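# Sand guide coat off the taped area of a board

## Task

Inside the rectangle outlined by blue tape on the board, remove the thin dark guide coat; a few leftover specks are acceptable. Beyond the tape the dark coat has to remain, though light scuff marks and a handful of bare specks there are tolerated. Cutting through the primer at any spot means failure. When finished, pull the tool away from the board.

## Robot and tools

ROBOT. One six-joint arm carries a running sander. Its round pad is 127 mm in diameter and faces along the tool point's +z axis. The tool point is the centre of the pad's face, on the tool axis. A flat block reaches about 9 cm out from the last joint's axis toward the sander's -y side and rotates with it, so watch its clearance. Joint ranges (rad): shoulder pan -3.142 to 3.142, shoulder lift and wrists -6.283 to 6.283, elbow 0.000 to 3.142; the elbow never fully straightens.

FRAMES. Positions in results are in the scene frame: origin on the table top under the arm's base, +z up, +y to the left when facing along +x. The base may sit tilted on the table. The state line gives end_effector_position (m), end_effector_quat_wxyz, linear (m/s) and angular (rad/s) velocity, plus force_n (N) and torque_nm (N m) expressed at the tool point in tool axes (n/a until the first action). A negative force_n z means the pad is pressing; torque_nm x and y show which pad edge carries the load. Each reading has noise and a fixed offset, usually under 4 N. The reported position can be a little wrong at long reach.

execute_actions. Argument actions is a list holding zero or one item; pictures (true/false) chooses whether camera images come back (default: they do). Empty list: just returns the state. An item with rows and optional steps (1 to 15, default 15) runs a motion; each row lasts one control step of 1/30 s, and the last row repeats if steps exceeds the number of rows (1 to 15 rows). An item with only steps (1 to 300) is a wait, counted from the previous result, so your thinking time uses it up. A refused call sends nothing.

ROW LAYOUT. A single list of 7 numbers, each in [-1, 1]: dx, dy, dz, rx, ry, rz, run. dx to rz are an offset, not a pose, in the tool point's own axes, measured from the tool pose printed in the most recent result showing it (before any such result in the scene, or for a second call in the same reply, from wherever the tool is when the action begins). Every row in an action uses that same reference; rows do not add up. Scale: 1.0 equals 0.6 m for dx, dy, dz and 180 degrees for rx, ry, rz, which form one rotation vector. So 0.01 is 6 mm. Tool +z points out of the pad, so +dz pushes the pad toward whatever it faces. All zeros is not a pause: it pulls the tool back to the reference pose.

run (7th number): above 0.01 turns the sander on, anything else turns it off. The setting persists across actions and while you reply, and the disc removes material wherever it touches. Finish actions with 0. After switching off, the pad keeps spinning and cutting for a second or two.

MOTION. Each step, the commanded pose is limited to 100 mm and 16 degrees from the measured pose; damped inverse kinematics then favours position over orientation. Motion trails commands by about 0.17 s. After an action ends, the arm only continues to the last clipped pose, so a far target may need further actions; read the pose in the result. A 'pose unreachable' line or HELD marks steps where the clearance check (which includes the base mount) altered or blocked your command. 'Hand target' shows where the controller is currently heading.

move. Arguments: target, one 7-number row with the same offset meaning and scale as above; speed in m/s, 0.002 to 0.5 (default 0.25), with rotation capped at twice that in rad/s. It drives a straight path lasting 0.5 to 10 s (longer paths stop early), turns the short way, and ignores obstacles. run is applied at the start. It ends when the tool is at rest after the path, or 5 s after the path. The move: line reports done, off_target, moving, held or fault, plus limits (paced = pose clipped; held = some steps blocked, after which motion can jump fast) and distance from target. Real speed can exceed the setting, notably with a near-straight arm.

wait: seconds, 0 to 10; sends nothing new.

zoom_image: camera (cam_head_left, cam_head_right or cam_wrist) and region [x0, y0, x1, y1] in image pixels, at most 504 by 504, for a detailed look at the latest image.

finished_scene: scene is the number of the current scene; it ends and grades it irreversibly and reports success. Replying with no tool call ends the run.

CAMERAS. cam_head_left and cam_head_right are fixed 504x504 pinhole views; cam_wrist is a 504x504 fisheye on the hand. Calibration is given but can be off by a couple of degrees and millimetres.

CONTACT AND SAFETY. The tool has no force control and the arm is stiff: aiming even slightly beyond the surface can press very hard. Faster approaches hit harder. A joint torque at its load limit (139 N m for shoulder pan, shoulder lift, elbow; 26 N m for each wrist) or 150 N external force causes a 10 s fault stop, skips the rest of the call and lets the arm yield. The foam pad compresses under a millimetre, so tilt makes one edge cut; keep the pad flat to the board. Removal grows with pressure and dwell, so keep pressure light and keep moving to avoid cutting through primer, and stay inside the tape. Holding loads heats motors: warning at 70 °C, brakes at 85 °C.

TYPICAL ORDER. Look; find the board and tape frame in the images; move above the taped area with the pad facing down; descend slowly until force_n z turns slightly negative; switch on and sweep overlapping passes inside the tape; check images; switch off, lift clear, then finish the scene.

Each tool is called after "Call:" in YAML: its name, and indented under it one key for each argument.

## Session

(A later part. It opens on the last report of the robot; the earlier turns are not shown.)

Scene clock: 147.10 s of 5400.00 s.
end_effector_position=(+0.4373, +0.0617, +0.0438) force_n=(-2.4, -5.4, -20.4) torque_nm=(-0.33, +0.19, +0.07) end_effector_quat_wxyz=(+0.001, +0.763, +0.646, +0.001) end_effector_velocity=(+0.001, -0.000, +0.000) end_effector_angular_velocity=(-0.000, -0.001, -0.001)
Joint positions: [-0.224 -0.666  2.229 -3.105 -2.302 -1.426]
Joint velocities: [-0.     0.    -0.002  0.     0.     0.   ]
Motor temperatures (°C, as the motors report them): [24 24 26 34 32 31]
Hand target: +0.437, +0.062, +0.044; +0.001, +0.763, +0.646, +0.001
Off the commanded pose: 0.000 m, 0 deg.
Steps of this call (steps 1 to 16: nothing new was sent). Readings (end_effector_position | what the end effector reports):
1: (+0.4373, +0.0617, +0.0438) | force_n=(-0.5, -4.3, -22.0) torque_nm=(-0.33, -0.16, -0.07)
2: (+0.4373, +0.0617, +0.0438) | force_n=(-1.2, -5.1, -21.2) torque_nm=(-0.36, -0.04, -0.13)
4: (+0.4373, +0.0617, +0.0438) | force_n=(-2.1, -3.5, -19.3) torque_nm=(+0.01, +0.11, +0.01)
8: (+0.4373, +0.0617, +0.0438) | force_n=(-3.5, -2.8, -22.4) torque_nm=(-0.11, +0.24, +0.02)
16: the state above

Call:
execute_actions:
  actions:
    - {"rows": [[0,0,-0.0033,0,0,0,0]], "steps": 8}
  pictures: false

Call:
move:
  target: [0, 0.2167, 0, 0, 0, 0, 0]
  speed: 0.15

Scene clock: 155.03 s of 5400.00 s.
end_effector_position=(+0.4372, +0.0618, +0.0454) force_n=(-4.4, -2.1, -1.0) torque_nm=(-0.42, +0.53, -0.08) end_effector_quat_wxyz=(+0.001, +0.763, +0.647, +0.001) end_effector_velocity=(+0.000, -0.000, +0.003) end_effector_angular_velocity=(-0.000, -0.001, -0.002)
Joint positions: [-0.222 -0.67   2.23  -3.098 -2.302 -1.423]
Joint velocities: [ 0.004 -0.007  0.001  0.008 -0.     0.006]
Motor temperatures (°C, as the motors report them): [24 24 26 34 32 31]
Hand target: +0.437, +0.062, +0.046; +0.001, +0.763, +0.646, +0.001
Off the commanded pose: 0.000 m, 0 deg.
Steps of this call (steps 1 to 230: nothing new was sent; steps 231 to 238: all 8 steps of this action). Readings (end_effector_position | what the end effector reports):
231: (+0.4373, +0.0617, +0.0438) | force_n=(-5.6, -1.8, -21.9) torque_nm=(-0.07, +0.57, +0.04)
232: (+0.4372, +0.0618, +0.0441) | force_n=(-3.9, -0.3, -8.8) torque_nm=(-0.31, +0.06, -0.01)
234: (+0.4372, +0.0619, +0.0447) | force_n=(-2.3, -1.3, -1.3) torque_nm=(-0.32, +0.19, +0.05)
238: the state above

Scene clock: 156.63 s of 5400.00 s.
end_effector_position=(+0.5653, +0.0402, +0.0461) force_n=(-3.2, +0.6, -2.1) torque_nm=(-0.09, +0.22, -0.15) end_effector_quat_wxyz=(+0.001, +0.763, +0.646, +0.001) end_effector_velocity=(+0.002, -0.000, -0.000) end_effector_angular_velocity=(-0.000, -0.000, -0.002)
Joint positions: [-0.247 -0.634  1.893 -2.82  -2.302 -1.457]
Joint velocities: [-0.     0.003 -0.007  0.004 -0.     0.002]
Motor temperatures (°C, as the motors report them): [24 24 26 34 32 31]
Hand target: +0.565, +0.040, +0.046; +0.001, +0.763, +0.646, +0.001
Off the commanded pose: 0.000 m, 0 deg.
move: done
camera_calibration (this result's frames):
cam_wrist: T_world_to_cam=[[0.200418, 0.979071, 0.0353842, -0.149951], [0.922161, -0.200718, 0.330653, -0.495035], [0.330835, -0.0336388, -0.943089, -0.0271743], [0, 0, 0, 1]] pos_world=[0.495545, 0.0465365, 0.143363]

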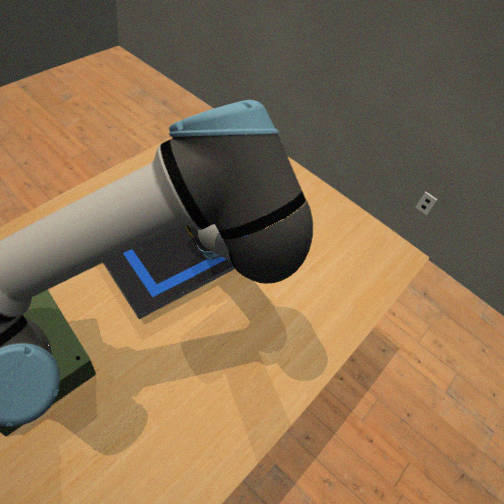

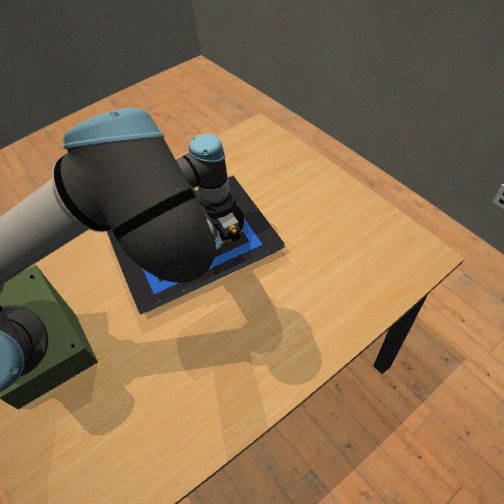

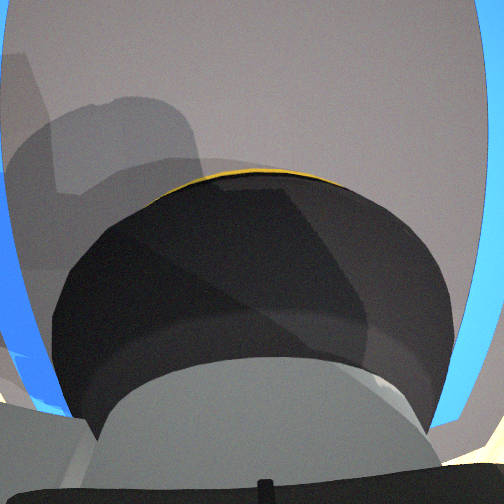

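Call:
zoom_image:
  camera: "cam_head_right"
  region: [190, 165, 300, 275]

Call:
execute_actions:
  actions:
    - {"rows": [[0,0,0.0008,0,0,0,0],[0,0,0.0015,0,0,0,0]], "steps": 10}
  pictures: false

Region (190, 165, 300, 275) of cam_head_right's 504x504 image, scaled by 4.582, with more detail than that image has.

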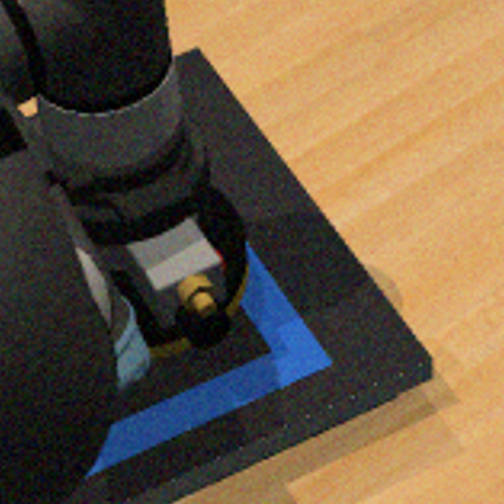

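Scene clock: 158.93 s of 5400.00 s.
end_effector_position=(+0.5655, +0.0402, +0.0453) force_n=(-2.1, +0.6, -3.2) torque_nm=(-0.14, +0.15, -0.10) end_effector_quat_wxyz=(+0.001, +0.763, +0.646, +0.001) end_effector_velocity=(-0.000, -0.000, -0.000) end_effector_angular_velocity=(-0.000, -0.001, +0.000)
Joint positions: [-0.248 -0.633  1.892 -2.822 -2.302 -1.458]
Joint velocities: [-0.001  0.     0.001 -0.003 -0.    -0.002]
Motor temperatures (°C, as the motors report them): [24 24 26 34 32 31]
Hand target: +0.565, +0.040, +0.045; +0.001, +0.763, +0.646, +0.001
Off the commanded pose: 0.000 m, 0 deg.
Steps of this call (steps 1 to 59: nothing new was sent; steps 60 to 69: all 10 steps of this action). Readings (end_effector_position | what the end effector reports):
60: (+0.5655, +0.0402, +0.0461) | force_n=(-1.8, -0.1, -1.5) torque_nm=(-0.20, -0.01, -0.02)
61: (+0.5654, +0.0402, +0.0460) | force_n=(+0.8, +0.0, -1.3) torque_nm=(-0.08, -0.30, -0.10)
63: (+0.5655, +0.0402, +0.0457) | force_n=(-4.3, +0.6, -1.2) torque_nm=(-0.22, +0.59, +0.05)
67: (+0.5655, +0.0402, +0.0454) | force_n=(-3.9, +0.2, -1.3) torque_nm=(-0.27, +0.30, -0.03)
69: the state above

Call:
execute_actions:
  actions:
    - {"rows": [[0,0,0.0005,0,0,0,0],[0,0,0.001,0,0,0,0]], "steps": 10}
  pictures: false

Scene clock: 160.63 s of 5400.00 s.
end_effector_position=(+0.5653, +0.0402, +0.0447) force_n=(-3.5, -2.8, -6.4) torque_nm=(-0.36, +0.21, -0.09) end_effector_quat_wxyz=(+0.001, +0.763, +0.646, +0.001) end_effector_velocity=(+0.000, -0.000, -0.000) end_effector_angular_velocity=(+0.000, -0.000, +0.000)
Joint positions: [-0.249 -0.632  1.892 -2.824 -2.302 -1.459]
Joint velocities: [-0.     0.    -0.    -0.001  0.    -0.001]
Motor temperatures (°C, as the motors report them): [24 24 26 34 32 31]
Hand target: +0.565, +0.040, +0.045; +0.001, +0.763, +0.646, +0.001
Off the commanded pose: 0.000 m, 0 deg.
Steps of this call (steps 1 to 41: nothing new was sent; steps 42 to 51: all 10 steps of this action). Readings (end_effector_position | what the end effector reports):
42: (+0.5653, +0.0402, +0.0452) | force_n=(-1.6, -1.3, -0.6) torque_nm=(-0.31, +0.09, -0.08)
43: (+0.5653, +0.0402, +0.0451) | force_n=(-3.3, -1.0, -0.4) torque_nm=(-0.14, +0.21, +0.01)
45: (+0.5653, +0.0402, +0.0449) | force_n=(-1.9, -0.5, -0.8) torque_nm=(-0.19, +0.18, +0.13)
49: (+0.5653, +0.0402, +0.0447) | force_n=(-2.0, -0.7, -4.9) torque_nm=(-0.27, +0.16, -0.12)
51: the state above

Call:
execute_actions:
  actions:
    - {"rows": [[0,0,0.0007,0,0,0,0]], "steps": 12}
  pictures: false

Call:
execute_actions:
  actions:
    - {"steps": 16}
  pictures: false

Scene clock: 162.77 s of 5400.00 s.
end_effector_position=(+0.5654, +0.0402, +0.0443) force_n=(-4.0, -4.4, -17.6) torque_nm=(+0.01, +0.54, +0.00) end_effector_quat_wxyz=(+0.001, +0.763, +0.646, +0.001) end_effector_velocity=(-0.002, +0.001, -0.001) end_effector_angular_velocity=(+0.000, +0.003, +0.002)
Joint positions: [-0.249 -0.631  1.892 -2.825 -2.302 -1.46 ]
Joint velocities: [-0.     0.001  0.002  0.001  0.     0.   ]
Motor temperatures (°C, as the motors report them): [24 24 26 34 32 31]
Hand target: +0.565, +0.040, +0.044; +0.001, +0.763, +0.646, +0.001
Off the commanded pose: 0.000 m, 0 deg.
Steps of this call (steps 1 to 52: nothing new was sent; steps 53 to 64: all 12 steps of this action). Readings (end_effector_position | what the end effector reports):
53: (+0.5655, +0.0402, +0.0447) | force_n=(-2.0, -2.4, -3.2) torque_nm=(-0.06, +0.26, -0.19)
54: (+0.5654, +0.0402, +0.0446) | force_n=(-0.7, -4.7, -8.0) torque_nm=(-0.38, +0.01, -0.12)
56: (+0.5654, +0.0402, +0.0445) | force_n=(-0.8, -2.4, -12.3) torque_nm=(+0.00, -0.01, +0.01)
60: (+0.5654, +0.0402, +0.0444) | force_n=(-2.5, -2.4, -16.0) torque_nm=(+0.21, +0.17, -0.18)
64: the state above

Scene clock: 163.30 s of 5400.00 s.
end_effector_position=(+0.5653, +0.0402, +0.0443) force_n=(-5.0, -2.9, -21.3) torque_nm=(-0.43, +0.53, -0.05) end_effector_quat_wxyz=(+0.001, +0.763, +0.646, +0.001) end_effector_velocity=(+0.000, -0.000, +0.000) end_effector_angular_velocity=(-0.000, -0.001, -0.000)
Joint positions: [-0.249 -0.631  1.892 -2.825 -2.302 -1.46 ]
Joint velocities: [-0.     0.    -0.001 -0.     0.    -0.   ]
Motor temperatures (°C, as the motors report them): [24 24 26 34 32 31]
Hand target: +0.565, +0.040, +0.044; +0.001, +0.763, +0.646, +0.001
Off the commanded pose: 0.000 m, 0 deg.
Steps of this call (steps 1 to 16: nothing new was sent). Readings (end_effector_position | what the end effector reports):
1: (+0.5654, +0.0402, +0.0443) | force_n=(-2.7, -6.7, -18.2) torque_nm=(-0.36, +0.24, -0.09)
2: (+0.5654, +0.0402, +0.0443) | force_n=(-2.3, -6.1, -19.3) torque_nm=(-0.39, +0.18, -0.07)
4: (+0.5654, +0.0402, +0.0443) | force_n=(-2.9, -2.3, -19.4) torque_nm=(+0.25, +0.37, -0.05)
8: (+0.5654, +0.0402, +0.0443) | force_n=(-3.1, -3.8, -21.7) torque_nm=(-0.26, +0.35, -0.11)
16: the state above

Call:
execute_actions:
  actions:
    - {"rows": [[0,0,-0.0025,0,0,0,0]], "steps": 8}
  pictures: false

Call:
move:
  target: [0.0667, 0, 0, 0, 0, 0, 0]
  speed: 0.1

Call:
execute_actions:
  actions:
    - {"rows": [[0,0,0.0005,0,0,0,0],[0,0,0.001,0,0,0,0],[0,0,0.0015,0,0,0,0],[0,0,0.002,0,0,0,0]], "steps": 15}
  pictures: false

Scene clock: 175.67 s of 5400.00 s.
end_effector_position=(+0.5652, +0.0403, +0.0454) force_n=(-1.7, +0.4, +0.6) torque_nm=(+0.06, +0.11, -0.01) end_effector_quat_wxyz=(+0.001, +0.763, +0.647, +0.001) end_effector_velocity=(-0.000, -0.000, +0.003) end_effector_angular_velocity=(-0.000, -0.001, +0.001)
Joint positions: [-0.248 -0.633  1.893 -2.821 -2.302 -1.457]
Joint velocities: [ 0.003 -0.005  0.002  0.005  0.     0.003]
Motor temperatures (°C, as the motors report them): [24 24 26 34 32 31]
Hand target: +0.565, +0.040, +0.046; +0.001, +0.763, +0.646, +0.001
Off the commanded pose: 0.000 m, 0 deg.
Steps of this call (steps 1 to 363: nothing new was sent; steps 364 to 371: all 8 steps of this action). Readings (end_effector_position | what the end effector reports):
364: (+0.5653, +0.0402, +0.0443) | force_n=(-2.1, +0.6, -21.2) torque_nm=(-0.04, +0.31, +0.03)
365: (+0.5652, +0.0403, +0.0444) | force_n=(-3.5, +3.1, -17.8) torque_nm=(-0.09, +0.42, -0.01)
367: (+0.5651, +0.0403, +0.0448) | force_n=(-1.4, +0.7, -2.8) torque_nm=(-0.29, +0.15, +0.11)
371: the state above

Scene clock: 176.77 s of 5400.00 s.
end_effector_position=(+0.5718, +0.0796, +0.0458) force_n=(-0.1, +0.4, -0.2) torque_nm=(-0.09, -0.15, +0.02) end_effector_quat_wxyz=(+0.001, +0.763, +0.646, +0.001) end_effector_velocity=(+0.001, +0.002, -0.000) end_effector_angular_velocity=(-0.000, +0.001, +0.000)
Joint positions: [-0.196 -0.573  1.839 -2.781 -2.301 -1.388]
Joint velocities: [ 0.003  0.004 -0.005  0.005  0.     0.004]
Motor temperatures (°C, as the motors report them): [24 24 26 34 32 31]
Hand target: +0.572, +0.080, +0.046; +0.001, +0.763, +0.646, +0.001
Off the commanded pose: 0.000 m, 0 deg.
move: done
camera_calibration (this result's frames):
cam_wrist: T_world_to_cam=[[0.200382, 0.979074, 0.0355008, -0.189764], [0.922166, -0.200724, 0.330637, -0.493045], [0.330844, -0.0335161, -0.94309, -0.0283356], [0, 0, 0, 1]] pos_world=[0.502069, 0.0858778, 0.143033]

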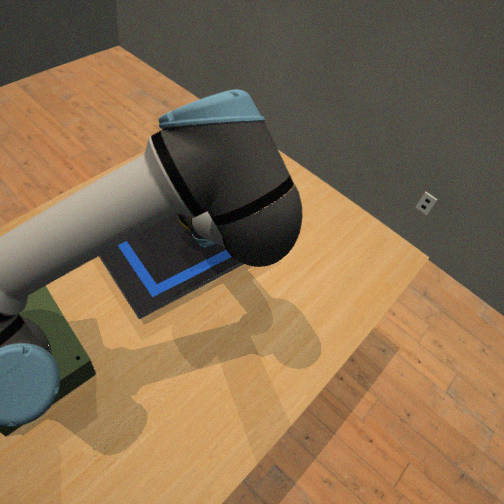

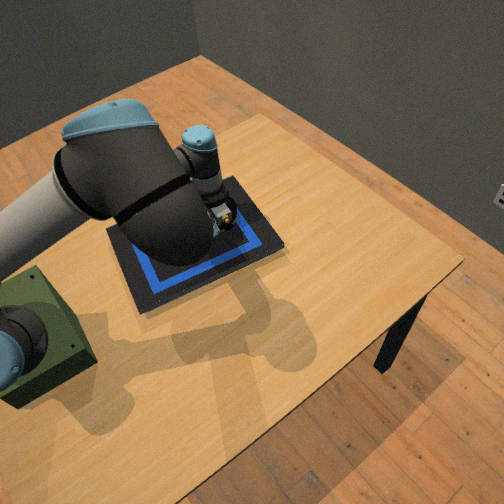

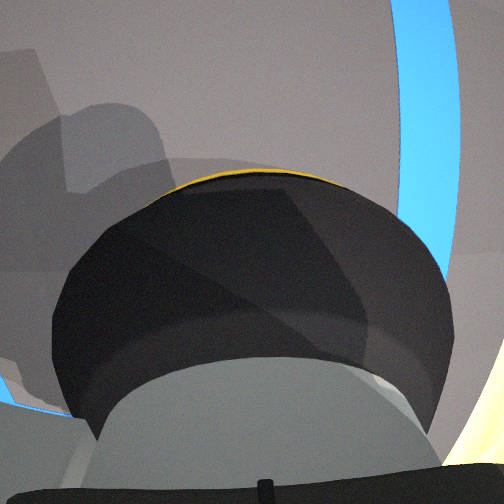

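Scene clock: 177.27 s of 5400.00 s.
end_effector_position=(+0.5718, +0.0796, +0.0446) force_n=(-0.5, -1.8, -10.0) torque_nm=(-0.19, +0.08, +0.01) end_effector_quat_wxyz=(+0.001, +0.763, +0.646, +0.001) end_effector_velocity=(-0.000, +0.000, -0.001) end_effector_angular_velocity=(+0.000, +0.000, -0.000)
Joint positions: [-0.197 -0.571  1.839 -2.785 -2.301 -1.39 ]
Joint velocities: [-0.     0.001  0.001 -0.002  0.    -0.   ]
Motor temperatures (°C, as the motors report them): [24 24 26 34 32 31]
Hand target: +0.572, +0.080, +0.045; +0.001, +0.763, +0.646, +0.001
Off the commanded pose: 0.000 m, 0 deg.
Steps of this call (steps 1 to 15: all 15 steps of this action). Readings (end_effector_position | what the end effector reports):
1: (+0.5718, +0.0796, +0.0458) | force_n=(-2.1, -1.8, -1.2) torque_nm=(-0.56, +0.25, -0.01)
2: (+0.5718, +0.0797, +0.0457) | force_n=(+0.8, -1.9, -0.8) torque_nm=(-0.39, -0.21, +0.09)
4: (+0.5718, +0.0797, +0.0455) | force_n=(-1.8, +0.9, -0.8) torque_nm=(-0.26, +0.15, -0.02)
8: (+0.5718, +0.0796, +0.0448) | force_n=(-2.2, +2.2, -2.4) torque_nm=(+0.03, +0.20, -0.07)
15: the state above

Call:
zoom_image:
  camera: "cam_wrist"
  region: [370, 90, 490, 210]

Call:
zoom_image:
  camera: "cam_head_right"
  region: [190, 165, 300, 275]

Region (370, 90, 490, 210) of cam_wrist's 504x504 image, scaled by 4.200, with more detail than that image has.

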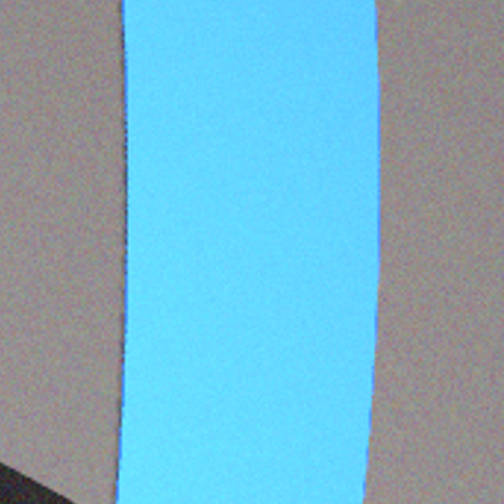

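Region (190, 165, 300, 275) of cam_head_right's 504x504 image, scaled by 4.582, with more detail than that image has.

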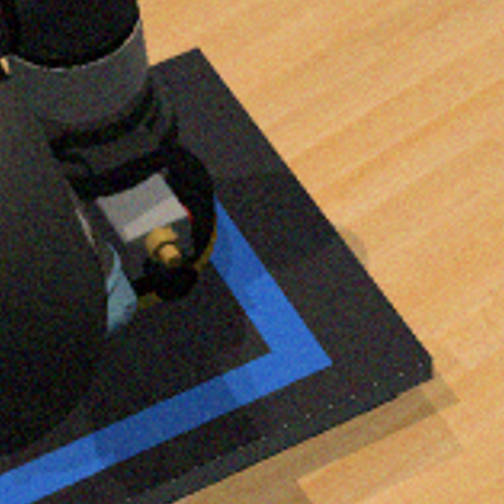

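Call:
execute_actions:
  actions:
    - {"rows": [[0,0,-0.002,0,0,0,0]], "steps": 8}
  pictures: false

Call:
move:
  target: [-0.1333, -0.2667, 0, 0, 0, 0, 0]
  speed: 0.15

Call:
execute_actions:
  actions:
    - {"rows": [[0,0,0.0006,0,0,0,0],[0,0,0.0012,0,0,0,0],[0,0,0.0018,0,0,0,0],[0,0,0.0023,0,0,0,0]], "steps": 15}
  pictures: false

Scene clock: 203.87 s of 5400.00 s.
end_effector_position=(+0.5717, +0.0796, +0.0455) force_n=(-4.8, -1.3, +0.1) torque_nm=(-0.42, +0.47, -0.09) end_effector_quat_wxyz=(+0.001, +0.763, +0.647, +0.001) end_effector_velocity=(+0.000, -0.000, +0.003) end_effector_angular_velocity=(-0.000, -0.002, -0.000)
Joint positions: [-0.196 -0.573  1.839 -2.782 -2.301 -1.388]
Joint velocities: [ 0.003 -0.005  0.001  0.004  0.     0.002]
Motor temperatures (°C, as the motors report them): [24 24 26 34 32 31]
Hand target: +0.572, +0.080, +0.046; +0.001, +0.763, +0.646, +0.001
Off the commanded pose: 0.000 m, 0 deg.
Steps of this call (steps 1 to 790: nothing new was sent; steps 791 to 798: all 8 steps of this action). Readings (end_effector_position | what the end effector reports):
791: (+0.5718, +0.0796, +0.0446) | force_n=(-0.5, -3.5, -13.9) torque_nm=(-0.32, +0.28, -0.05)
792: (+0.5718, +0.0796, +0.0446) | force_n=(+0.1, -1.7, -10.0) torque_nm=(-0.45, -0.08, +0.01)
794: (+0.5717, +0.0796, +0.0450) | force_n=(-3.0, +0.1, -2.0) torque_nm=(-0.17, +0.33, -0.14)
798: the state above

Scene clock: 205.80 s of 5400.00 s.
end_effector_position=(+0.4010, +0.0271, +0.0452) force_n=(-2.8, +0.8, -2.2) torque_nm=(-0.07, +0.16, -0.04) end_effector_quat_wxyz=(+0.001, +0.763, +0.646, +0.001) end_effector_velocity=(-0.002, -0.001, +0.000) end_effector_angular_velocity=(+0.000, -0.001, -0.000)
Joint positions: [-0.288 -0.726  2.356 -3.228 -2.302 -1.511]
Joint velocities: [-0.002 -0.001  0.007 -0.008  0.001 -0.003]
Motor temperatures (°C, as the motors report them): [24 24 26 34 32 31]
Hand target: +0.401, +0.027, +0.045; +0.001, +0.763, +0.646, +0.001
Off the commanded pose: 0.000 m, 0 deg.
move: done
camera_calibration (this result's frames):
cam_wrist: T_world_to_cam=[[0.200394, 0.97908, 0.0352847, -0.104169], [0.922221, -0.200667, 0.330516, -0.345895], [0.330682, -0.033693, -0.943141, 0.0259887], [0, 0, 0, 1]] pos_world=[0.331273, 0.0334551, 0.14251]

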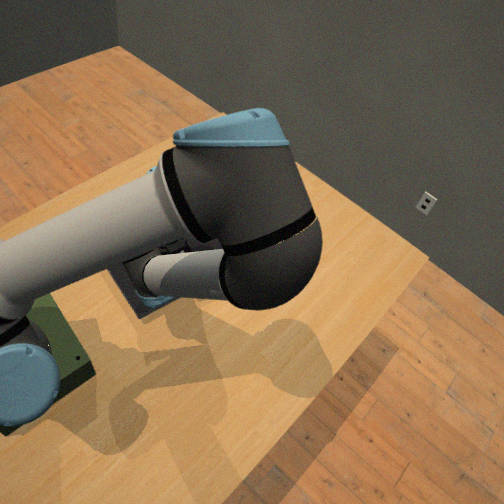

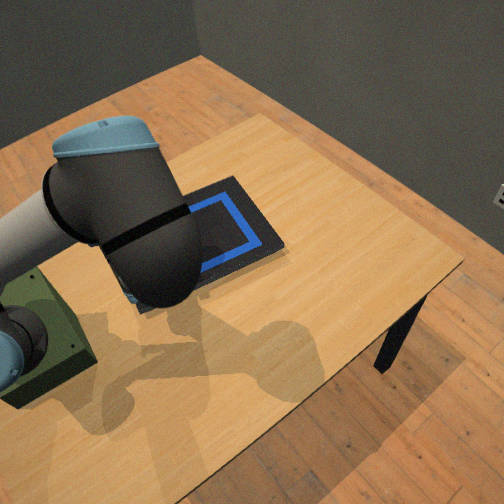

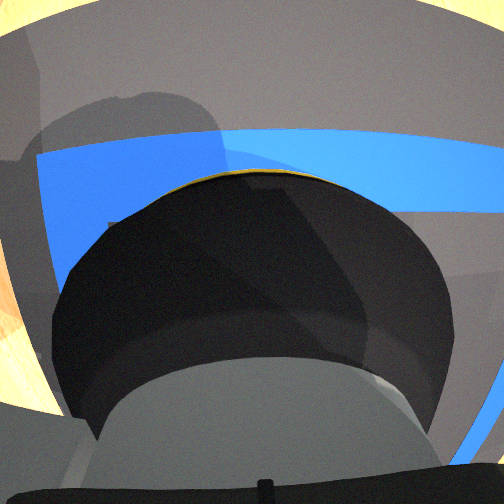

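Scene clock: 206.30 s of 5400.00 s.
end_effector_position=(+0.4010, +0.0271, +0.0439) force_n=(-3.9, -2.4, -7.9) torque_nm=(+0.00, +0.22, +0.10) end_effector_quat_wxyz=(+0.001, +0.763, +0.646, +0.001) end_effector_velocity=(-0.001, +0.000, -0.000) end_effector_angular_velocity=(+0.000, +0.001, +0.002)
Joint positions: [-0.29  -0.722  2.356 -3.234 -2.302 -1.514]
Joint velocities: [-0.     0.001  0.001 -0.001 -0.    -0.001]
Motor temperatures (°C, as the motors report them): [24 24 26 34 32 31]
Hand target: +0.401, +0.027, +0.044; +0.001, +0.763, +0.646, +0.001
Off the commanded pose: 0.000 m, 0 deg.
Steps of this call (steps 1 to 15: all 15 steps of this action). Readings (end_effector_position | what the end effector reports):
1: (+0.4010, +0.0271, +0.0452) | force_n=(-4.0, -0.6, -0.6) torque_nm=(-0.19, +0.34, -0.01)
2: (+0.4010, +0.0270, +0.0452) | force_n=(-1.3, -0.4, -0.1) torque_nm=(-0.31, +0.05, -0.09)
4: (+0.4010, +0.0270, +0.0449) | force_n=(-2.1, +0.2, -2.6) torque_nm=(-0.09, +0.06, -0.06)
8: (+0.4009, +0.0271, +0.0442) | force_n=(-2.0, -0.5, -0.3) torque_nm=(-0.29, +0.11, -0.18)
15: the state above

Call:
zoom_image:
  camera: "cam_wrist"
  region: [20, 120, 180, 280]

Call:
zoom_image:
  camera: "cam_wrist"
  region: [140, 110, 380, 230]

Region (20, 120, 180, 280) of cam_wrist's 504x504 image, scaled by 3.150, with more detail than that image has.

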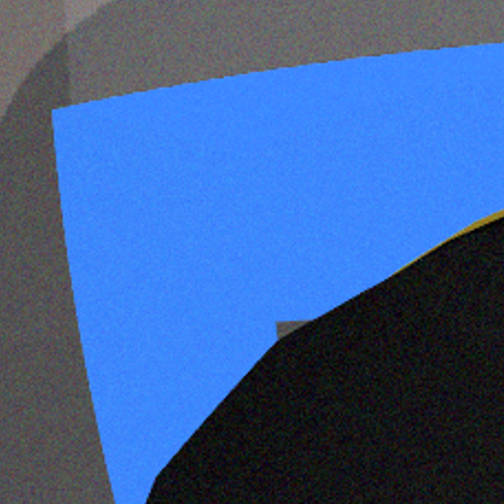

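Region (140, 110, 380, 230) of cam_wrist's 504x504 image, scaled by 2.100, with more detail than that image has.

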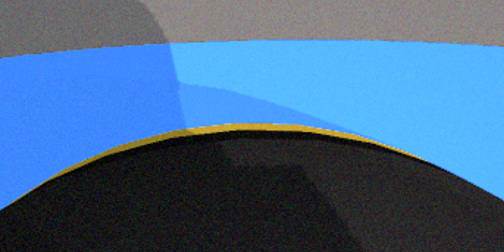

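Call:
execute_actions:
  actions:
    - {"rows": [[0,0,-0.002,0,0,0,0],[0,0,-0.002,0,0,0,0],[0,0,-0.002,0,0,0,0],[0,0,-0.002,0,0,0,0],[0,0,-0.002,0,0,0,0],[0,0,-0.002,0,0,0,1]], "steps": 10}
  pictures: false

Call:
move:
  target: [0.0333, 0.0333, 0, 0, 0, 0, 1]
  speed: 0.05

Call:
execute_actions:
  actions:
    - {"rows": [[0,0,0,0,0,0,0]], "steps": 2}
  pictures: false

Scene clock: 224.93 s of 5400.00 s.
end_effector_position=(+0.4011, +0.0271, +0.0450) force_n=(-0.6, +0.6, -2.1) torque_nm=(-0.10, +0.01, -0.23) end_effector_quat_wxyz=(+0.001, +0.763, +0.646, +0.001) end_effector_velocity=(-0.000, -0.000, +0.001) end_effector_angular_velocity=(-0.000, -0.001, -0.001)
Joint positions: [-0.288 -0.725  2.356 -3.229 -2.302 -1.512]
Joint velocities: [ 0.002 -0.003  0.001  0.002 -0.     0.002]
Motor temperatures (°C, as the motors report them): [24 24 26 34 32 31]
Hand target: +0.401, +0.027, +0.045; +0.001, +0.763, +0.646, +0.001
Off the commanded pose: 0.000 m, 0 deg.
Steps of this call (steps 1 to 549: nothing new was sent; steps 550 to 559: all 10 steps of this action). Readings (end_effector_position | what the end effector reports):
550: (+0.4010, +0.0271, +0.0438) | force_n=(-6.5, -4.3, -10.8) torque_nm=(-0.20, +0.52, -0.16)
551: (+0.4010, +0.0271, +0.0440) | force_n=(-4.0, -5.5, -5.2) torque_nm=(-0.55, +0.21, -0.02)
553: (+0.4011, +0.0272, +0.0444) | force_n=(+0.2, -0.2, -2.6) torque_nm=(-0.33, -0.25, -0.15)
557: (+0.4011, +0.0272, +0.0449) | force_n=(-3.3, -1.2, -2.4) torque_nm=(-0.28, +0.37, -0.21)
559: the state above

Scene clock: 226.10 s of 5400.00 s.
end_effector_position=(+0.4238, +0.0435, +0.0452) force_n=(+0.4, -2.8, +0.7) torque_nm=(-0.54, -0.18, +0.06) end_effector_quat_wxyz=(+0.001, +0.763, +0.646, +0.001) end_effector_velocity=(+0.002, +0.001, +0.000) end_effector_angular_velocity=(-0.000, +0.000, -0.001)
Joint positions: [-0.255 -0.7    2.282 -3.151 -2.302 -1.467]
Joint velocities: [ 0.002  0.001 -0.006  0.007 -0.     0.003]
Motor temperatures (°C, as the motors report them): [24 24 26 34 32 31]
Hand target: +0.424, +0.044, +0.045; +0.001, +0.763, +0.646, +0.001
Off the commanded pose: 0.000 m, 0 deg.
move: done
camera_calibration (this result's frames):
cam_wrist: T_world_to_cam=[[0.200372, 0.979079, 0.0354413, -0.124736], [0.922202, -0.200697, 0.330552, -0.363646], [0.330749, -0.0335492, -0.943122, 0.0188925], [0, 0, 0, 1]] pos_world=[0.3541, 0.0497778, 0.142442]

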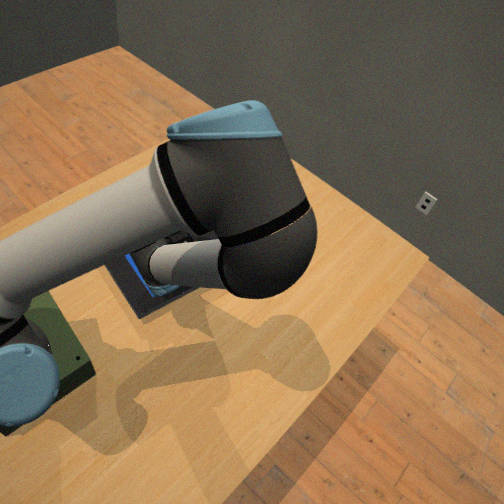

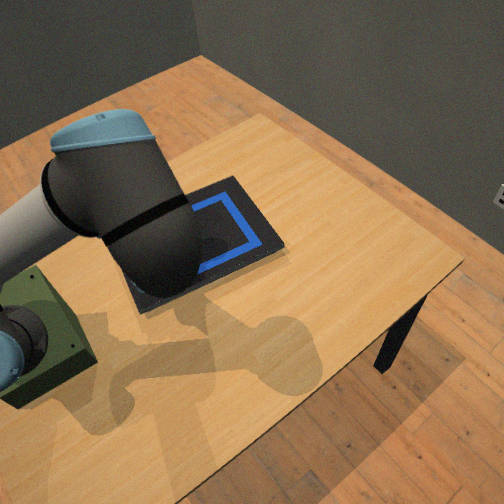

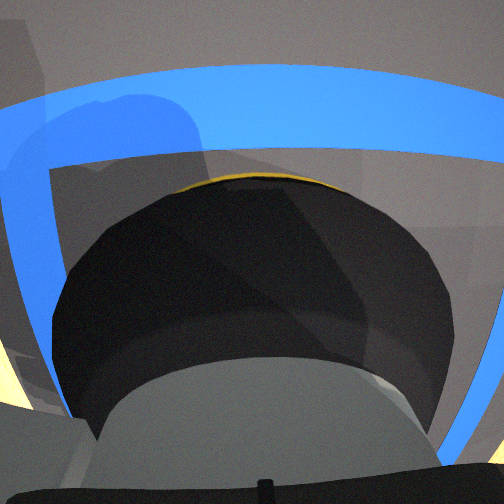

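Scene clock: 226.17 s of 5400.00 s.
end_effector_position=(+0.4239, +0.0435, +0.0452) force_n=(+0.3, +1.8, +1.0) torque_nm=(-0.21, -0.17, -0.03) end_effector_quat_wxyz=(+0.001, +0.763, +0.646, +0.001) end_effector_velocity=(+0.000, +0.000, -0.000) end_effector_angular_velocity=(-0.000, -0.000, +0.001)
Joint positions: [-0.255 -0.7    2.282 -3.151 -2.302 -1.467]
Joint velocities: [ 0.     0.002 -0.001 -0.001 -0.    -0.001]
Motor temperatures (°C, as the motors report them): [24 24 26 34 32 31]
Hand target: +0.424, +0.043, +0.045; +0.001, +0.763, +0.646, +0.001
Off the commanded pose: 0.000 m, 0 deg.
Steps of this call (steps 1 to 2: all 2 steps of this action). Readings (end_effector_position | what the end effector reports):
1: (+0.4239, +0.0435, +0.0452) | force_n=(+0.6, +1.2, -2.3) torque_nm=(-0.07, -0.20, +0.02)
2: the state above

Call:
execute_actions:
  actions:
    - {"rows": [[0,0,0.0008,-0.0002,0.0006,0,1]], "steps": 15}
  pictures: false

Call:
execute_actions:
  actions:
    - {"rows": [[0,0,0.0008,0,0,0,1],[0,0,0.0015,0,0,0,1]], "steps": 9}
  pictures: false

Call:
move:
  target: [0, 0.1917, 0, 0, 0, 0, 1]
  speed: 0.05

Call:
execute_actions:
  actions:
    - {"rows": [[0,0,-0.004,0,0,0,0]], "steps": 12}
  pictures: false

Scene clock: 235.43 s of 5400.00 s.
end_effector_position=(+0.4239, +0.0435, +0.0447) force_n=(-3.2, -1.2, -0.1) torque_nm=(-0.23, +0.37, -0.19) end_effector_quat_wxyz=(+0.001, +0.763, +0.646, +0.002) end_effector_velocity=(+0.002, -0.000, +0.000) end_effector_angular_velocity=(+0.000, -0.002, -0.002)
Joint positions: [-0.256 -0.699  2.283 -3.155 -2.301 -1.47 ]
Joint velocities: [-0.     0.    -0.003 -0.001  0.    -0.001]
Motor temperatures (°C, as the motors report them): [24 24 26 34 32 31]
Hand target: +0.424, +0.043, +0.045; +0.001, +0.763, +0.646, +0.002
Off the commanded pose: 0.000 m, 0 deg.
Steps of this call (steps 1 to 263: nothing new was sent; steps 264 to 278: all 15 steps of this action). Readings (end_effector_position | what the end effector reports):
264: (+0.4238, +0.0435, +0.0452) | force_n=(-3.5, -1.2, -2.2) torque_nm=(-0.30, +0.42, -0.57)
265: (+0.4239, +0.0434, +0.0451) | force_n=(-2.1, +0.7, +2.4) torque_nm=(-0.01, +0.28, -0.45)
267: (+0.4240, +0.0434, +0.0450) | force_n=(-1.2, +1.3, +0.6) torque_nm=(-0.12, +0.01, -0.25)
271: (+0.4240, +0.0434, +0.0448) | force_n=(-1.7, -0.1, +0.4) torque_nm=(-0.35, +0.13, -0.20)
278: the state above

Scene clock: 235.73 s of 5400.00 s.
end_effector_position=(+0.4238, +0.0435, +0.0439) force_n=(-2.6, +0.8, -14.3) torque_nm=(+0.34, +0.02, -0.07) end_effector_quat_wxyz=(+0.001, +0.763, +0.647, +0.002) end_effector_velocity=(-0.000, +0.000, -0.001) end_effector_angular_velocity=(+0.000, +0.001, +0.001)
Joint positions: [-0.258 -0.696  2.283 -3.158 -2.301 -1.471]
Joint velocities: [-0.001  0.003 -0.001 -0.002  0.    -0.002]
Motor temperatures (°C, as the motors report them): [24 24 26 34 32 31]
Hand target: +0.424, +0.043, +0.044; +0.001, +0.763, +0.646, +0.002
Off the commanded pose: 0.000 m, 0 deg.
Steps of this call (steps 1 to 9: all 9 steps of this action). Readings (end_effector_position | what the end effector reports):
1: (+0.4239, +0.0435, +0.0447) | force_n=(-3.7, -1.2, -1.5) torque_nm=(-0.32, +0.33, -0.07)
2: (+0.4239, +0.0435, +0.0446) | force_n=(-0.6, -2.2, -0.6) torque_nm=(-0.28, +0.00, -0.06)
4: (+0.4238, +0.0435, +0.0442) | force_n=(-3.4, -1.6, -2.3) torque_nm=(-0.20, +0.38, -0.05)
8: (+0.4238, +0.0435, +0.0439) | force_n=(-5.9, -0.2, -11.1) torque_nm=(+0.02, +0.49, -0.18)
9: the state above

Scene clock: 238.63 s of 5400.00 s.
end_effector_position=(+0.5371, +0.0245, +0.0442) force_n=(-2.5, -2.5, -19.3) torque_nm=(+0.01, +0.16, -0.05) end_effector_quat_wxyz=(+0.001, +0.763, +0.646, +0.002) end_effector_velocity=(+0.002, -0.000, +0.000) end_effector_angular_velocity=(-0.000, -0.001, -0.001)
Joint positions: [-0.274 -0.676  1.987 -2.898 -2.3   -1.493]
Joint velocities: [-0.     0.001 -0.006  0.004  0.    -0.   ]
Motor temperatures (°C, as the motors report them): [24 24 26 34 32 31]
Hand target: +0.537, +0.024, +0.044; +0.001, +0.763, +0.646, +0.002
Off the commanded pose: 0.000 m, 0 deg.
move: done
camera_calibration (this result's frames):
cam_wrist: T_world_to_cam=[[0.200318, 0.979019, 0.0373573, -0.128863], [0.921891, -0.201262, 0.331076, -0.47143], [0.331648, -0.0318809, -0.942864, -0.0206241], [0, 0, 0, 1]] pos_world=[0.46726, 0.0306205, 0.141447]

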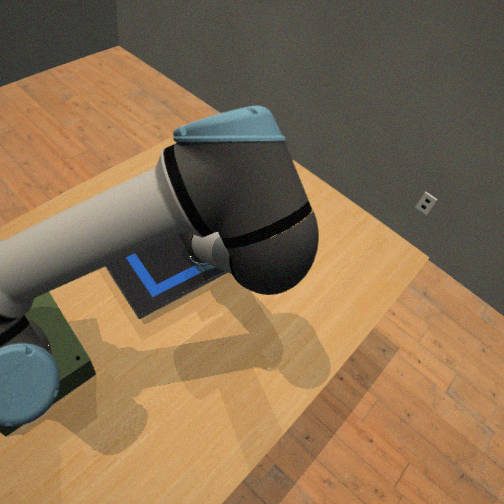

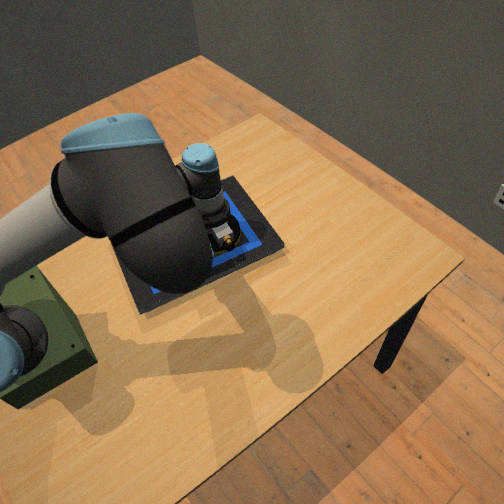

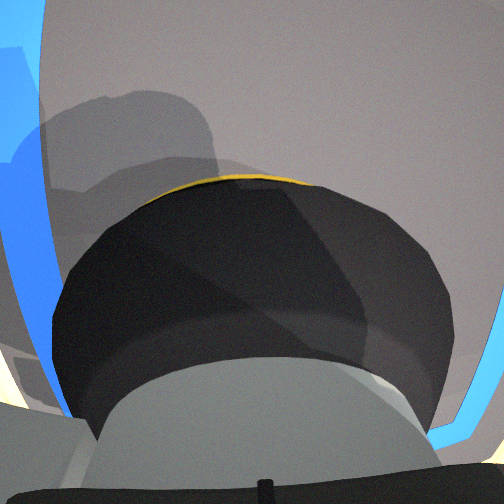

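Scene clock: 239.03 s of 5400.00 s.
end_effector_position=(+0.5371, +0.0245, +0.0465) force_n=(-2.8, -1.8, -0.3) torque_nm=(-0.28, +0.34, +0.01) end_effector_quat_wxyz=(+0.001, +0.763, +0.646, +0.002) end_effector_velocity=(+0.000, -0.000, +0.001) end_effector_angular_velocity=(-0.000, -0.001, -0.001)
Joint positions: [-0.271 -0.68   1.988 -2.891 -2.3   -1.489]
Joint velocities: [ 0.001 -0.003  0.001  0.001 -0.     0.001]
Motor temperatures (°C, as the motors report them): [24 24 26 34 32 31]
Hand target: +0.537, +0.024, +0.047; +0.001, +0.763, +0.646, +0.002
Off the commanded pose: 0.000 m, 0 deg.
Steps of this call (steps 1 to 12: all 12 steps of this action). Readings (end_effector_position | what the end effector reports):
1: (+0.5371, +0.0245, +0.0442) | force_n=(-1.0, +0.7, -16.6) torque_nm=(-0.02, +0.05, +0.14)
2: (+0.5371, +0.0245, +0.0445) | force_n=(-2.4, -0.5, -5.8) torque_nm=(-0.30, +0.11, -0.07)
4: (+0.5371, +0.0245, +0.0453) | force_n=(-3.4, +1.2, -1.7) torque_nm=(+0.14, +0.35, -0.17)
8: (+0.5372, +0.0245, +0.0462) | force_n=(-2.0, -0.1, -1.0) torque_nm=(+0.01, +0.23, -0.09)
12: the state above

Call:
zoom_image:
  camera: "cam_wrist"
  region: [0, 0, 504, 200]

Call:
zoom_image:
  camera: "cam_head_left"
  region: [100, 220, 230, 330]

Region (0, 0, 504, 200) of cam_wrist's 504x504 image, scaled by 1.000; it fills the top 200 rows of this view, and the rest is white.

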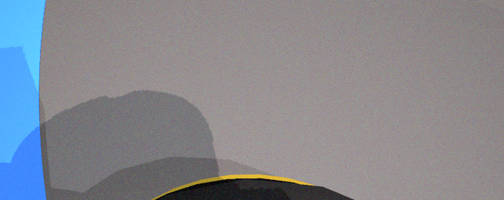

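Region (100, 220, 230, 330) of cam_head_left's 504x504 image, scaled by 3.877, with more detail than that image has; it fills the top 426 rows of this view, and the rest is white.

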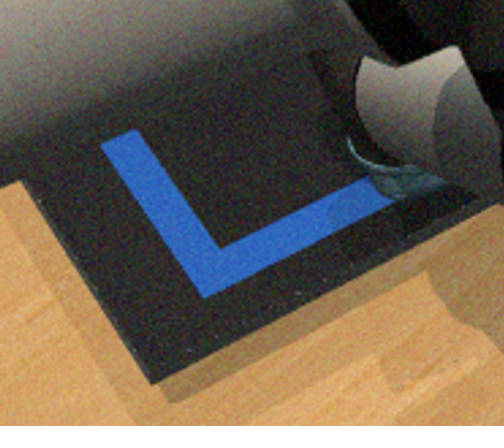

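Call:
zoom_image:
  camera: "cam_wrist"
  region: [414, 380, 504, 470]

Region (414, 380, 504, 470) of cam_wrist's 504x504 image, scaled by 5.600, with more detail than that image has.

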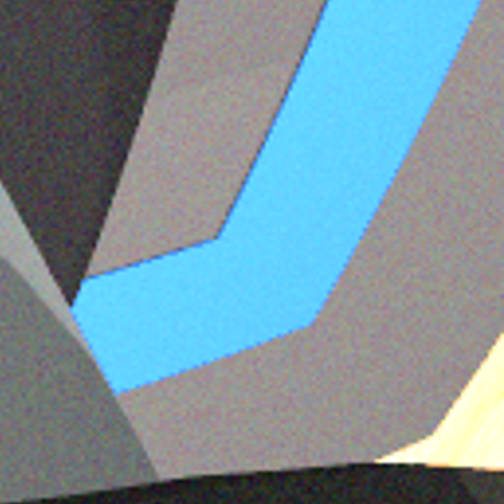

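Call:
move:
  target: [0.1, 0.035, 0.002, 0, 0, 0, 1]
  speed: 0.1

Call:
execute_actions:
  actions:
    - {"rows": [[0,0,0.0008,0,0,0,1],[0,0,0.0016,0,0,0,1],[0,0,0.00235,0,0,0,1]], "steps": 10}
  pictures: false

Call:
move:
  target: [0, -0.26, 0, 0, 0, 0, 1]
  speed: 0.03

Call:
execute_actions:
  actions:
    - {"rows": [[0,0,-0.004,0,0,0,0]], "steps": 15}
  pictures: false

Scene clock: 260.73 s of 5400.00 s.
end_effector_position=(+0.5676, +0.0802, +0.0456) force_n=(+0.1, +1.9, +1.0) torque_nm=(-0.08, -0.08, -0.18) end_effector_quat_wxyz=(+0.001, +0.763, +0.646, +0.002) end_effector_velocity=(+0.001, +0.001, -0.000) end_effector_angular_velocity=(-0.000, -0.000, -0.001)
Joint positions: [-0.196 -0.576  1.852 -2.793 -2.299 -1.389]
Joint velocities: [ 0.002  0.003 -0.005  0.003 -0.     0.003]
Motor temperatures (°C, as the motors report them): [24 24 26 34 32 31]
Hand target: +0.568, +0.080, +0.046; +0.001, +0.763, +0.646, +0.002
Off the commanded pose: 0.000 m, 0 deg.
move: done
camera_calibration (this result's frames):
cam_wrist: T_world_to_cam=[[0.200298, 0.979013, 0.0376146, -0.189547], [0.921878, -0.201328, 0.331072, -0.48879], [0.331696, -0.0316369, -0.942856, -0.0277477], [0, 0, 0, 1]] pos_world=[0.497774, 0.0862841, 0.142792]

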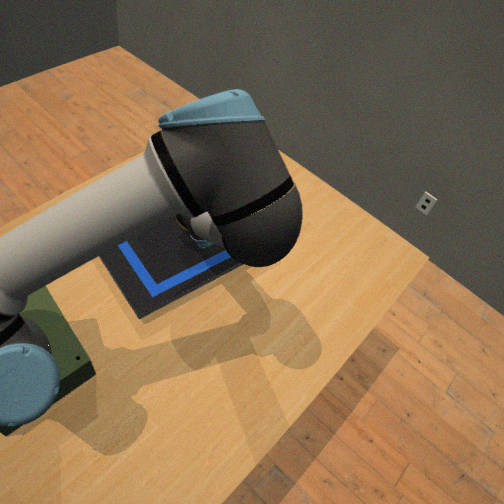

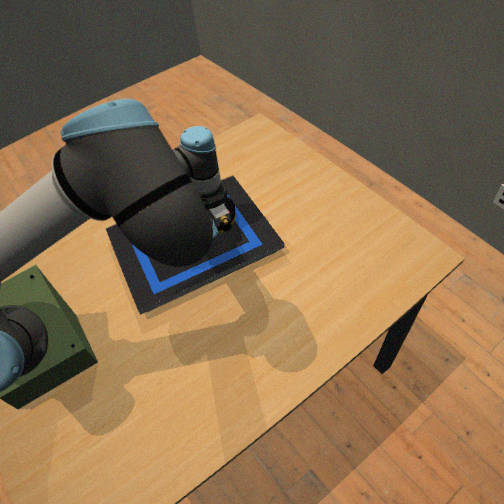

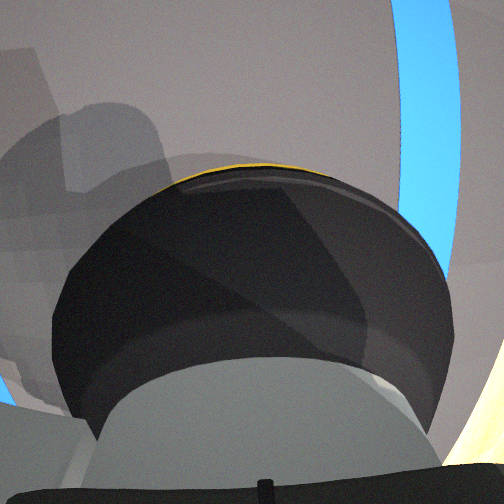

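Scene clock: 261.07 s of 5400.00 s.
end_effector_position=(+0.5677, +0.0802, +0.0444) force_n=(-4.3, +3.8, -16.9) torque_nm=(-0.09, +0.45, -0.12) end_effector_quat_wxyz=(+0.001, +0.763, +0.646, +0.002) end_effector_velocity=(+0.001, -0.001, -0.000) end_effector_angular_velocity=(+0.000, -0.002, -0.003)
Joint positions: [-0.197 -0.574  1.851 -2.796 -2.299 -1.391]
Joint velocities: [-0.002  0.001 -0.001 -0.004  0.    -0.001]
Motor temperatures (°C, as the motors report them): [24 24 26 34 32 31]
Hand target: +0.568, +0.080, +0.044; +0.001, +0.763, +0.646, +0.002
Off the commanded pose: 0.000 m, 0 deg.
Steps of this call (steps 1 to 10: all 10 steps of this action). Readings (end_effector_position | what the end effector reports):
1: (+0.5676, +0.0802, +0.0456) | force_n=(+0.2, +0.6, +2.1) torque_nm=(-0.30, -0.01, +0.00)
2: (+0.5676, +0.0803, +0.0455) | force_n=(-1.1, +0.4, -1.1) torque_nm=(-0.36, -0.06, +0.00)
4: (+0.5676, +0.0803, +0.0451) | force_n=(-0.5, +1.1, +2.5) torque_nm=(-0.22, +0.13, -0.11)
8: (+0.5677, +0.0802, +0.0445) | force_n=(-1.1, +1.1, -14.0) torque_nm=(-0.38, -0.28, +0.00)
10: the state above

Scene clock: 266.83 s of 5400.00 s.
end_effector_position=(+0.4140, +0.1060, +0.0437) force_n=(-5.2, -2.2, -25.0) torque_nm=(-0.16, +0.51, -0.05) end_effector_quat_wxyz=(+0.001, +0.763, +0.646, +0.002) end_effector_velocity=(-0.002, +0.000, +0.000) end_effector_angular_velocity=(-0.000, +0.001, +0.001)
Joint positions: [-0.147 -0.601  2.24  -3.114 -2.295 -1.324]
Joint velocities: [ 0.001 -0.     0.005 -0.003  0.     0.   ]
Motor temperatures (°C, as the motors report them): [24 24 26 34 32 31]
Hand target: +0.414, +0.106, +0.044; +0.001, +0.763, +0.646, +0.002
Off the commanded pose: 0.000 m, 0 deg.
move: done
camera_calibration (this result's frames):
cam_wrist: T_world_to_cam=[[0.200372, 0.978991, 0.0377887, -0.184018], [0.921815, -0.201453, 0.331171, -0.341321], [0.331826, -0.0315234, -0.942814, 0.0221798], [0, 0, 0, 1]] pos_world=[0.344147, 0.11209, 0.140901]

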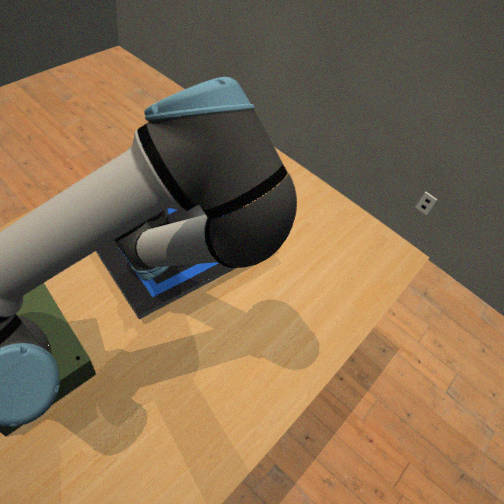

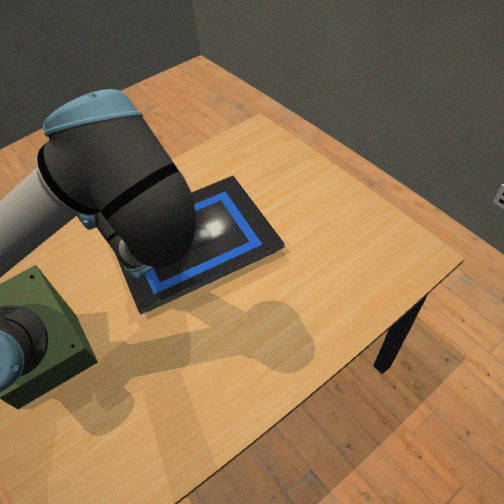

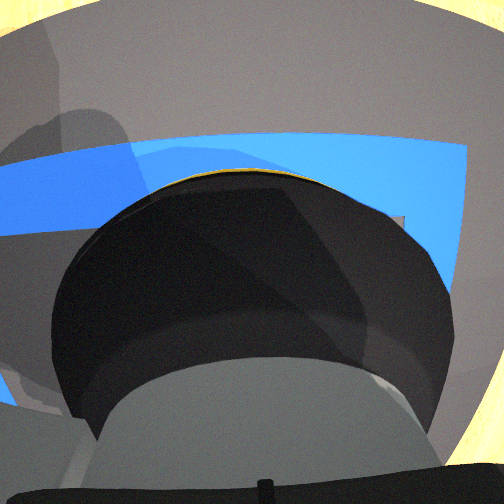

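Scene clock: 267.33 s of 5400.00 s.
end_effector_position=(+0.4140, +0.1060, +0.0460) force_n=(-2.1, +0.0, -1.6) torque_nm=(-0.15, +0.18, -0.18) end_effector_quat_wxyz=(+0.001, +0.763, +0.646, +0.002) end_effector_velocity=(-0.000, +0.000, +0.000) end_effector_angular_velocity=(-0.000, +0.000, +0.001)
Joint positions: [-0.144 -0.607  2.241 -3.105 -2.294 -1.319]
Joint velocities: [ 0.    -0.001  0.     0.001 -0.    -0.   ]
Motor temperatures (°C, as the motors report them): [24 24 26 34 32 31]
Hand target: +0.414, +0.106, +0.046; +0.001, +0.763, +0.646, +0.002
Off the commanded pose: 0.000 m, 0 deg.
Steps of this call (steps 1 to 15: all 15 steps of this action). Readings (end_effector_position | what the end effector reports):
1: (+0.4139, +0.1060, +0.0437) | force_n=(-3.1, -2.3, -23.3) torque_nm=(-0.18, -0.03, -0.01)
2: (+0.4139, +0.1061, +0.0441) | force_n=(-3.1, +0.6, -7.8) torque_nm=(-0.24, +0.33, +0.08)
4: (+0.4138, +0.1061, +0.0449) | force_n=(-3.9, +1.7, -2.3) torque_nm=(+0.23, +0.40, -0.08)
8: (+0.4139, +0.1061, +0.0457) | force_n=(-2.7, +2.0, -0.2) torque_nm=(-0.10, +0.14, +0.02)
15: the state above

Call:
zoom_image:
  camera: "cam_head_right"
  region: [150, 170, 290, 300]

Region (150, 170, 290, 300) of cam_head_right's 504x504 image, scaled by 3.600, with more detail than that image has; it fills the top 468 rows of this view, and the rest is white.

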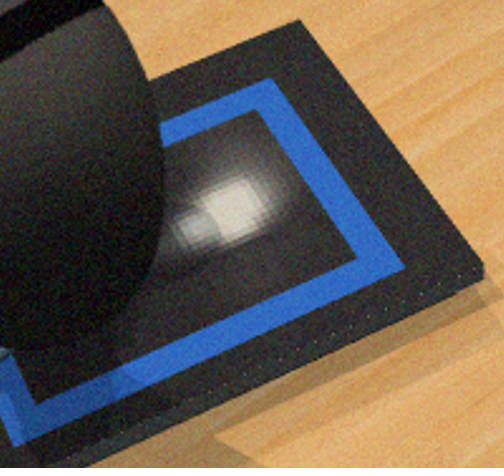

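Call:
move:
  target: [0.1724, -0.2, -0.0733, 0, 0, 0, 0]
  speed: 0.2

Scene clock: 279.37 s of 5400.00 s.
end_effector_position=(+0.3125, +0.2280, +0.0901) force_n=(+1.7, +3.1, +2.4) torque_nm=(+0.22, -0.25, -0.14) end_effector_quat_wxyz=(+0.000, +0.763, +0.647, +0.002) end_effector_velocity=(-0.001, +0.001, +0.000) end_effector_angular_velocity=(-0.001, +0.001, -0.000)
Joint positions: [ 0.203 -0.549  2.268 -2.914 -2.21  -0.885]
Joint velocities: [ 0.004  0.    -0.     0.004  0.001  0.006]
Motor temperatures (°C, as the motors report them): [24 24 26 34 32 31]
Hand target: +0.312, +0.228, +0.090; +0.000, +0.763, +0.647, +0.002
Off the commanded pose: 0.000 m, 0 deg.
move: done
camera_calibration (this result's frames):
cam_wrist: T_world_to_cam=[[0.200125, 0.979005, 0.0387086, -0.284853], [0.921849, -0.20153, 0.331028, -0.23856], [0.331879, -0.0305635, -0.942827, 0.103236], [0, 0, 0, 1]] pos_world=[0.242661, 0.233951, 0.18733]

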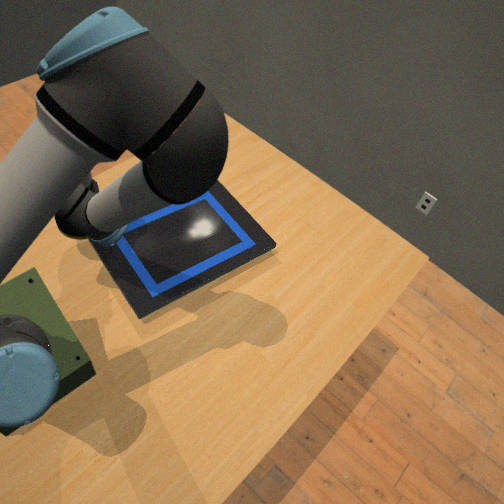

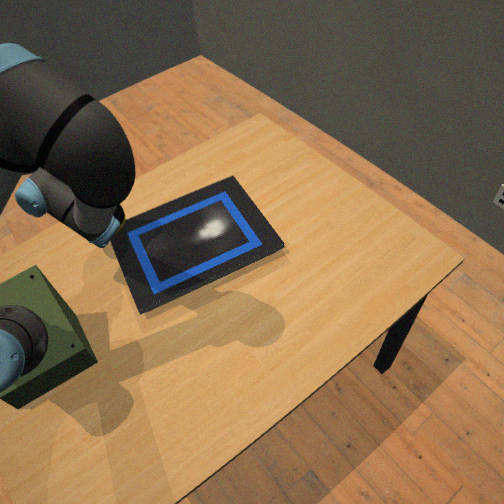

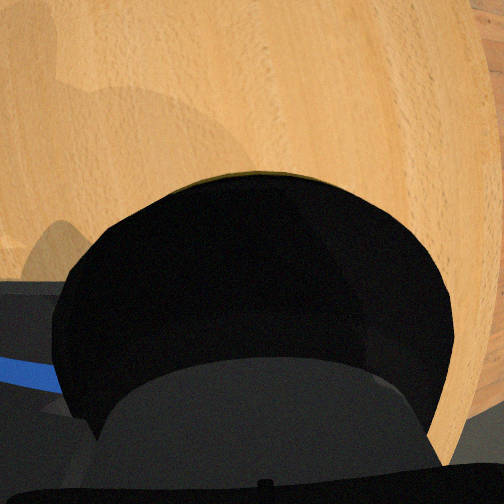

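Call:
zoom_image:
  camera: "cam_head_right"
  region: [115, 180, 275, 305]

Region (115, 180, 275, 305) of cam_head_right's 504x504 image, scaled by 3.150, with more detail than that image has; it fills the top 394 rows of this view, and the rest is white.

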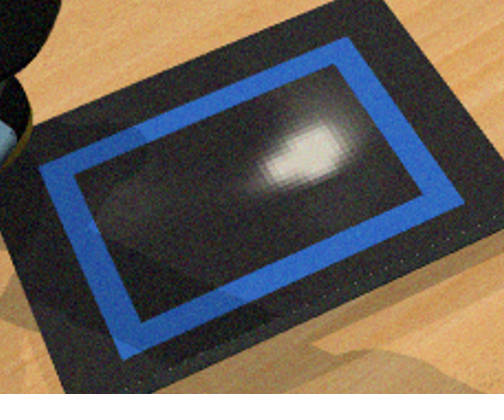

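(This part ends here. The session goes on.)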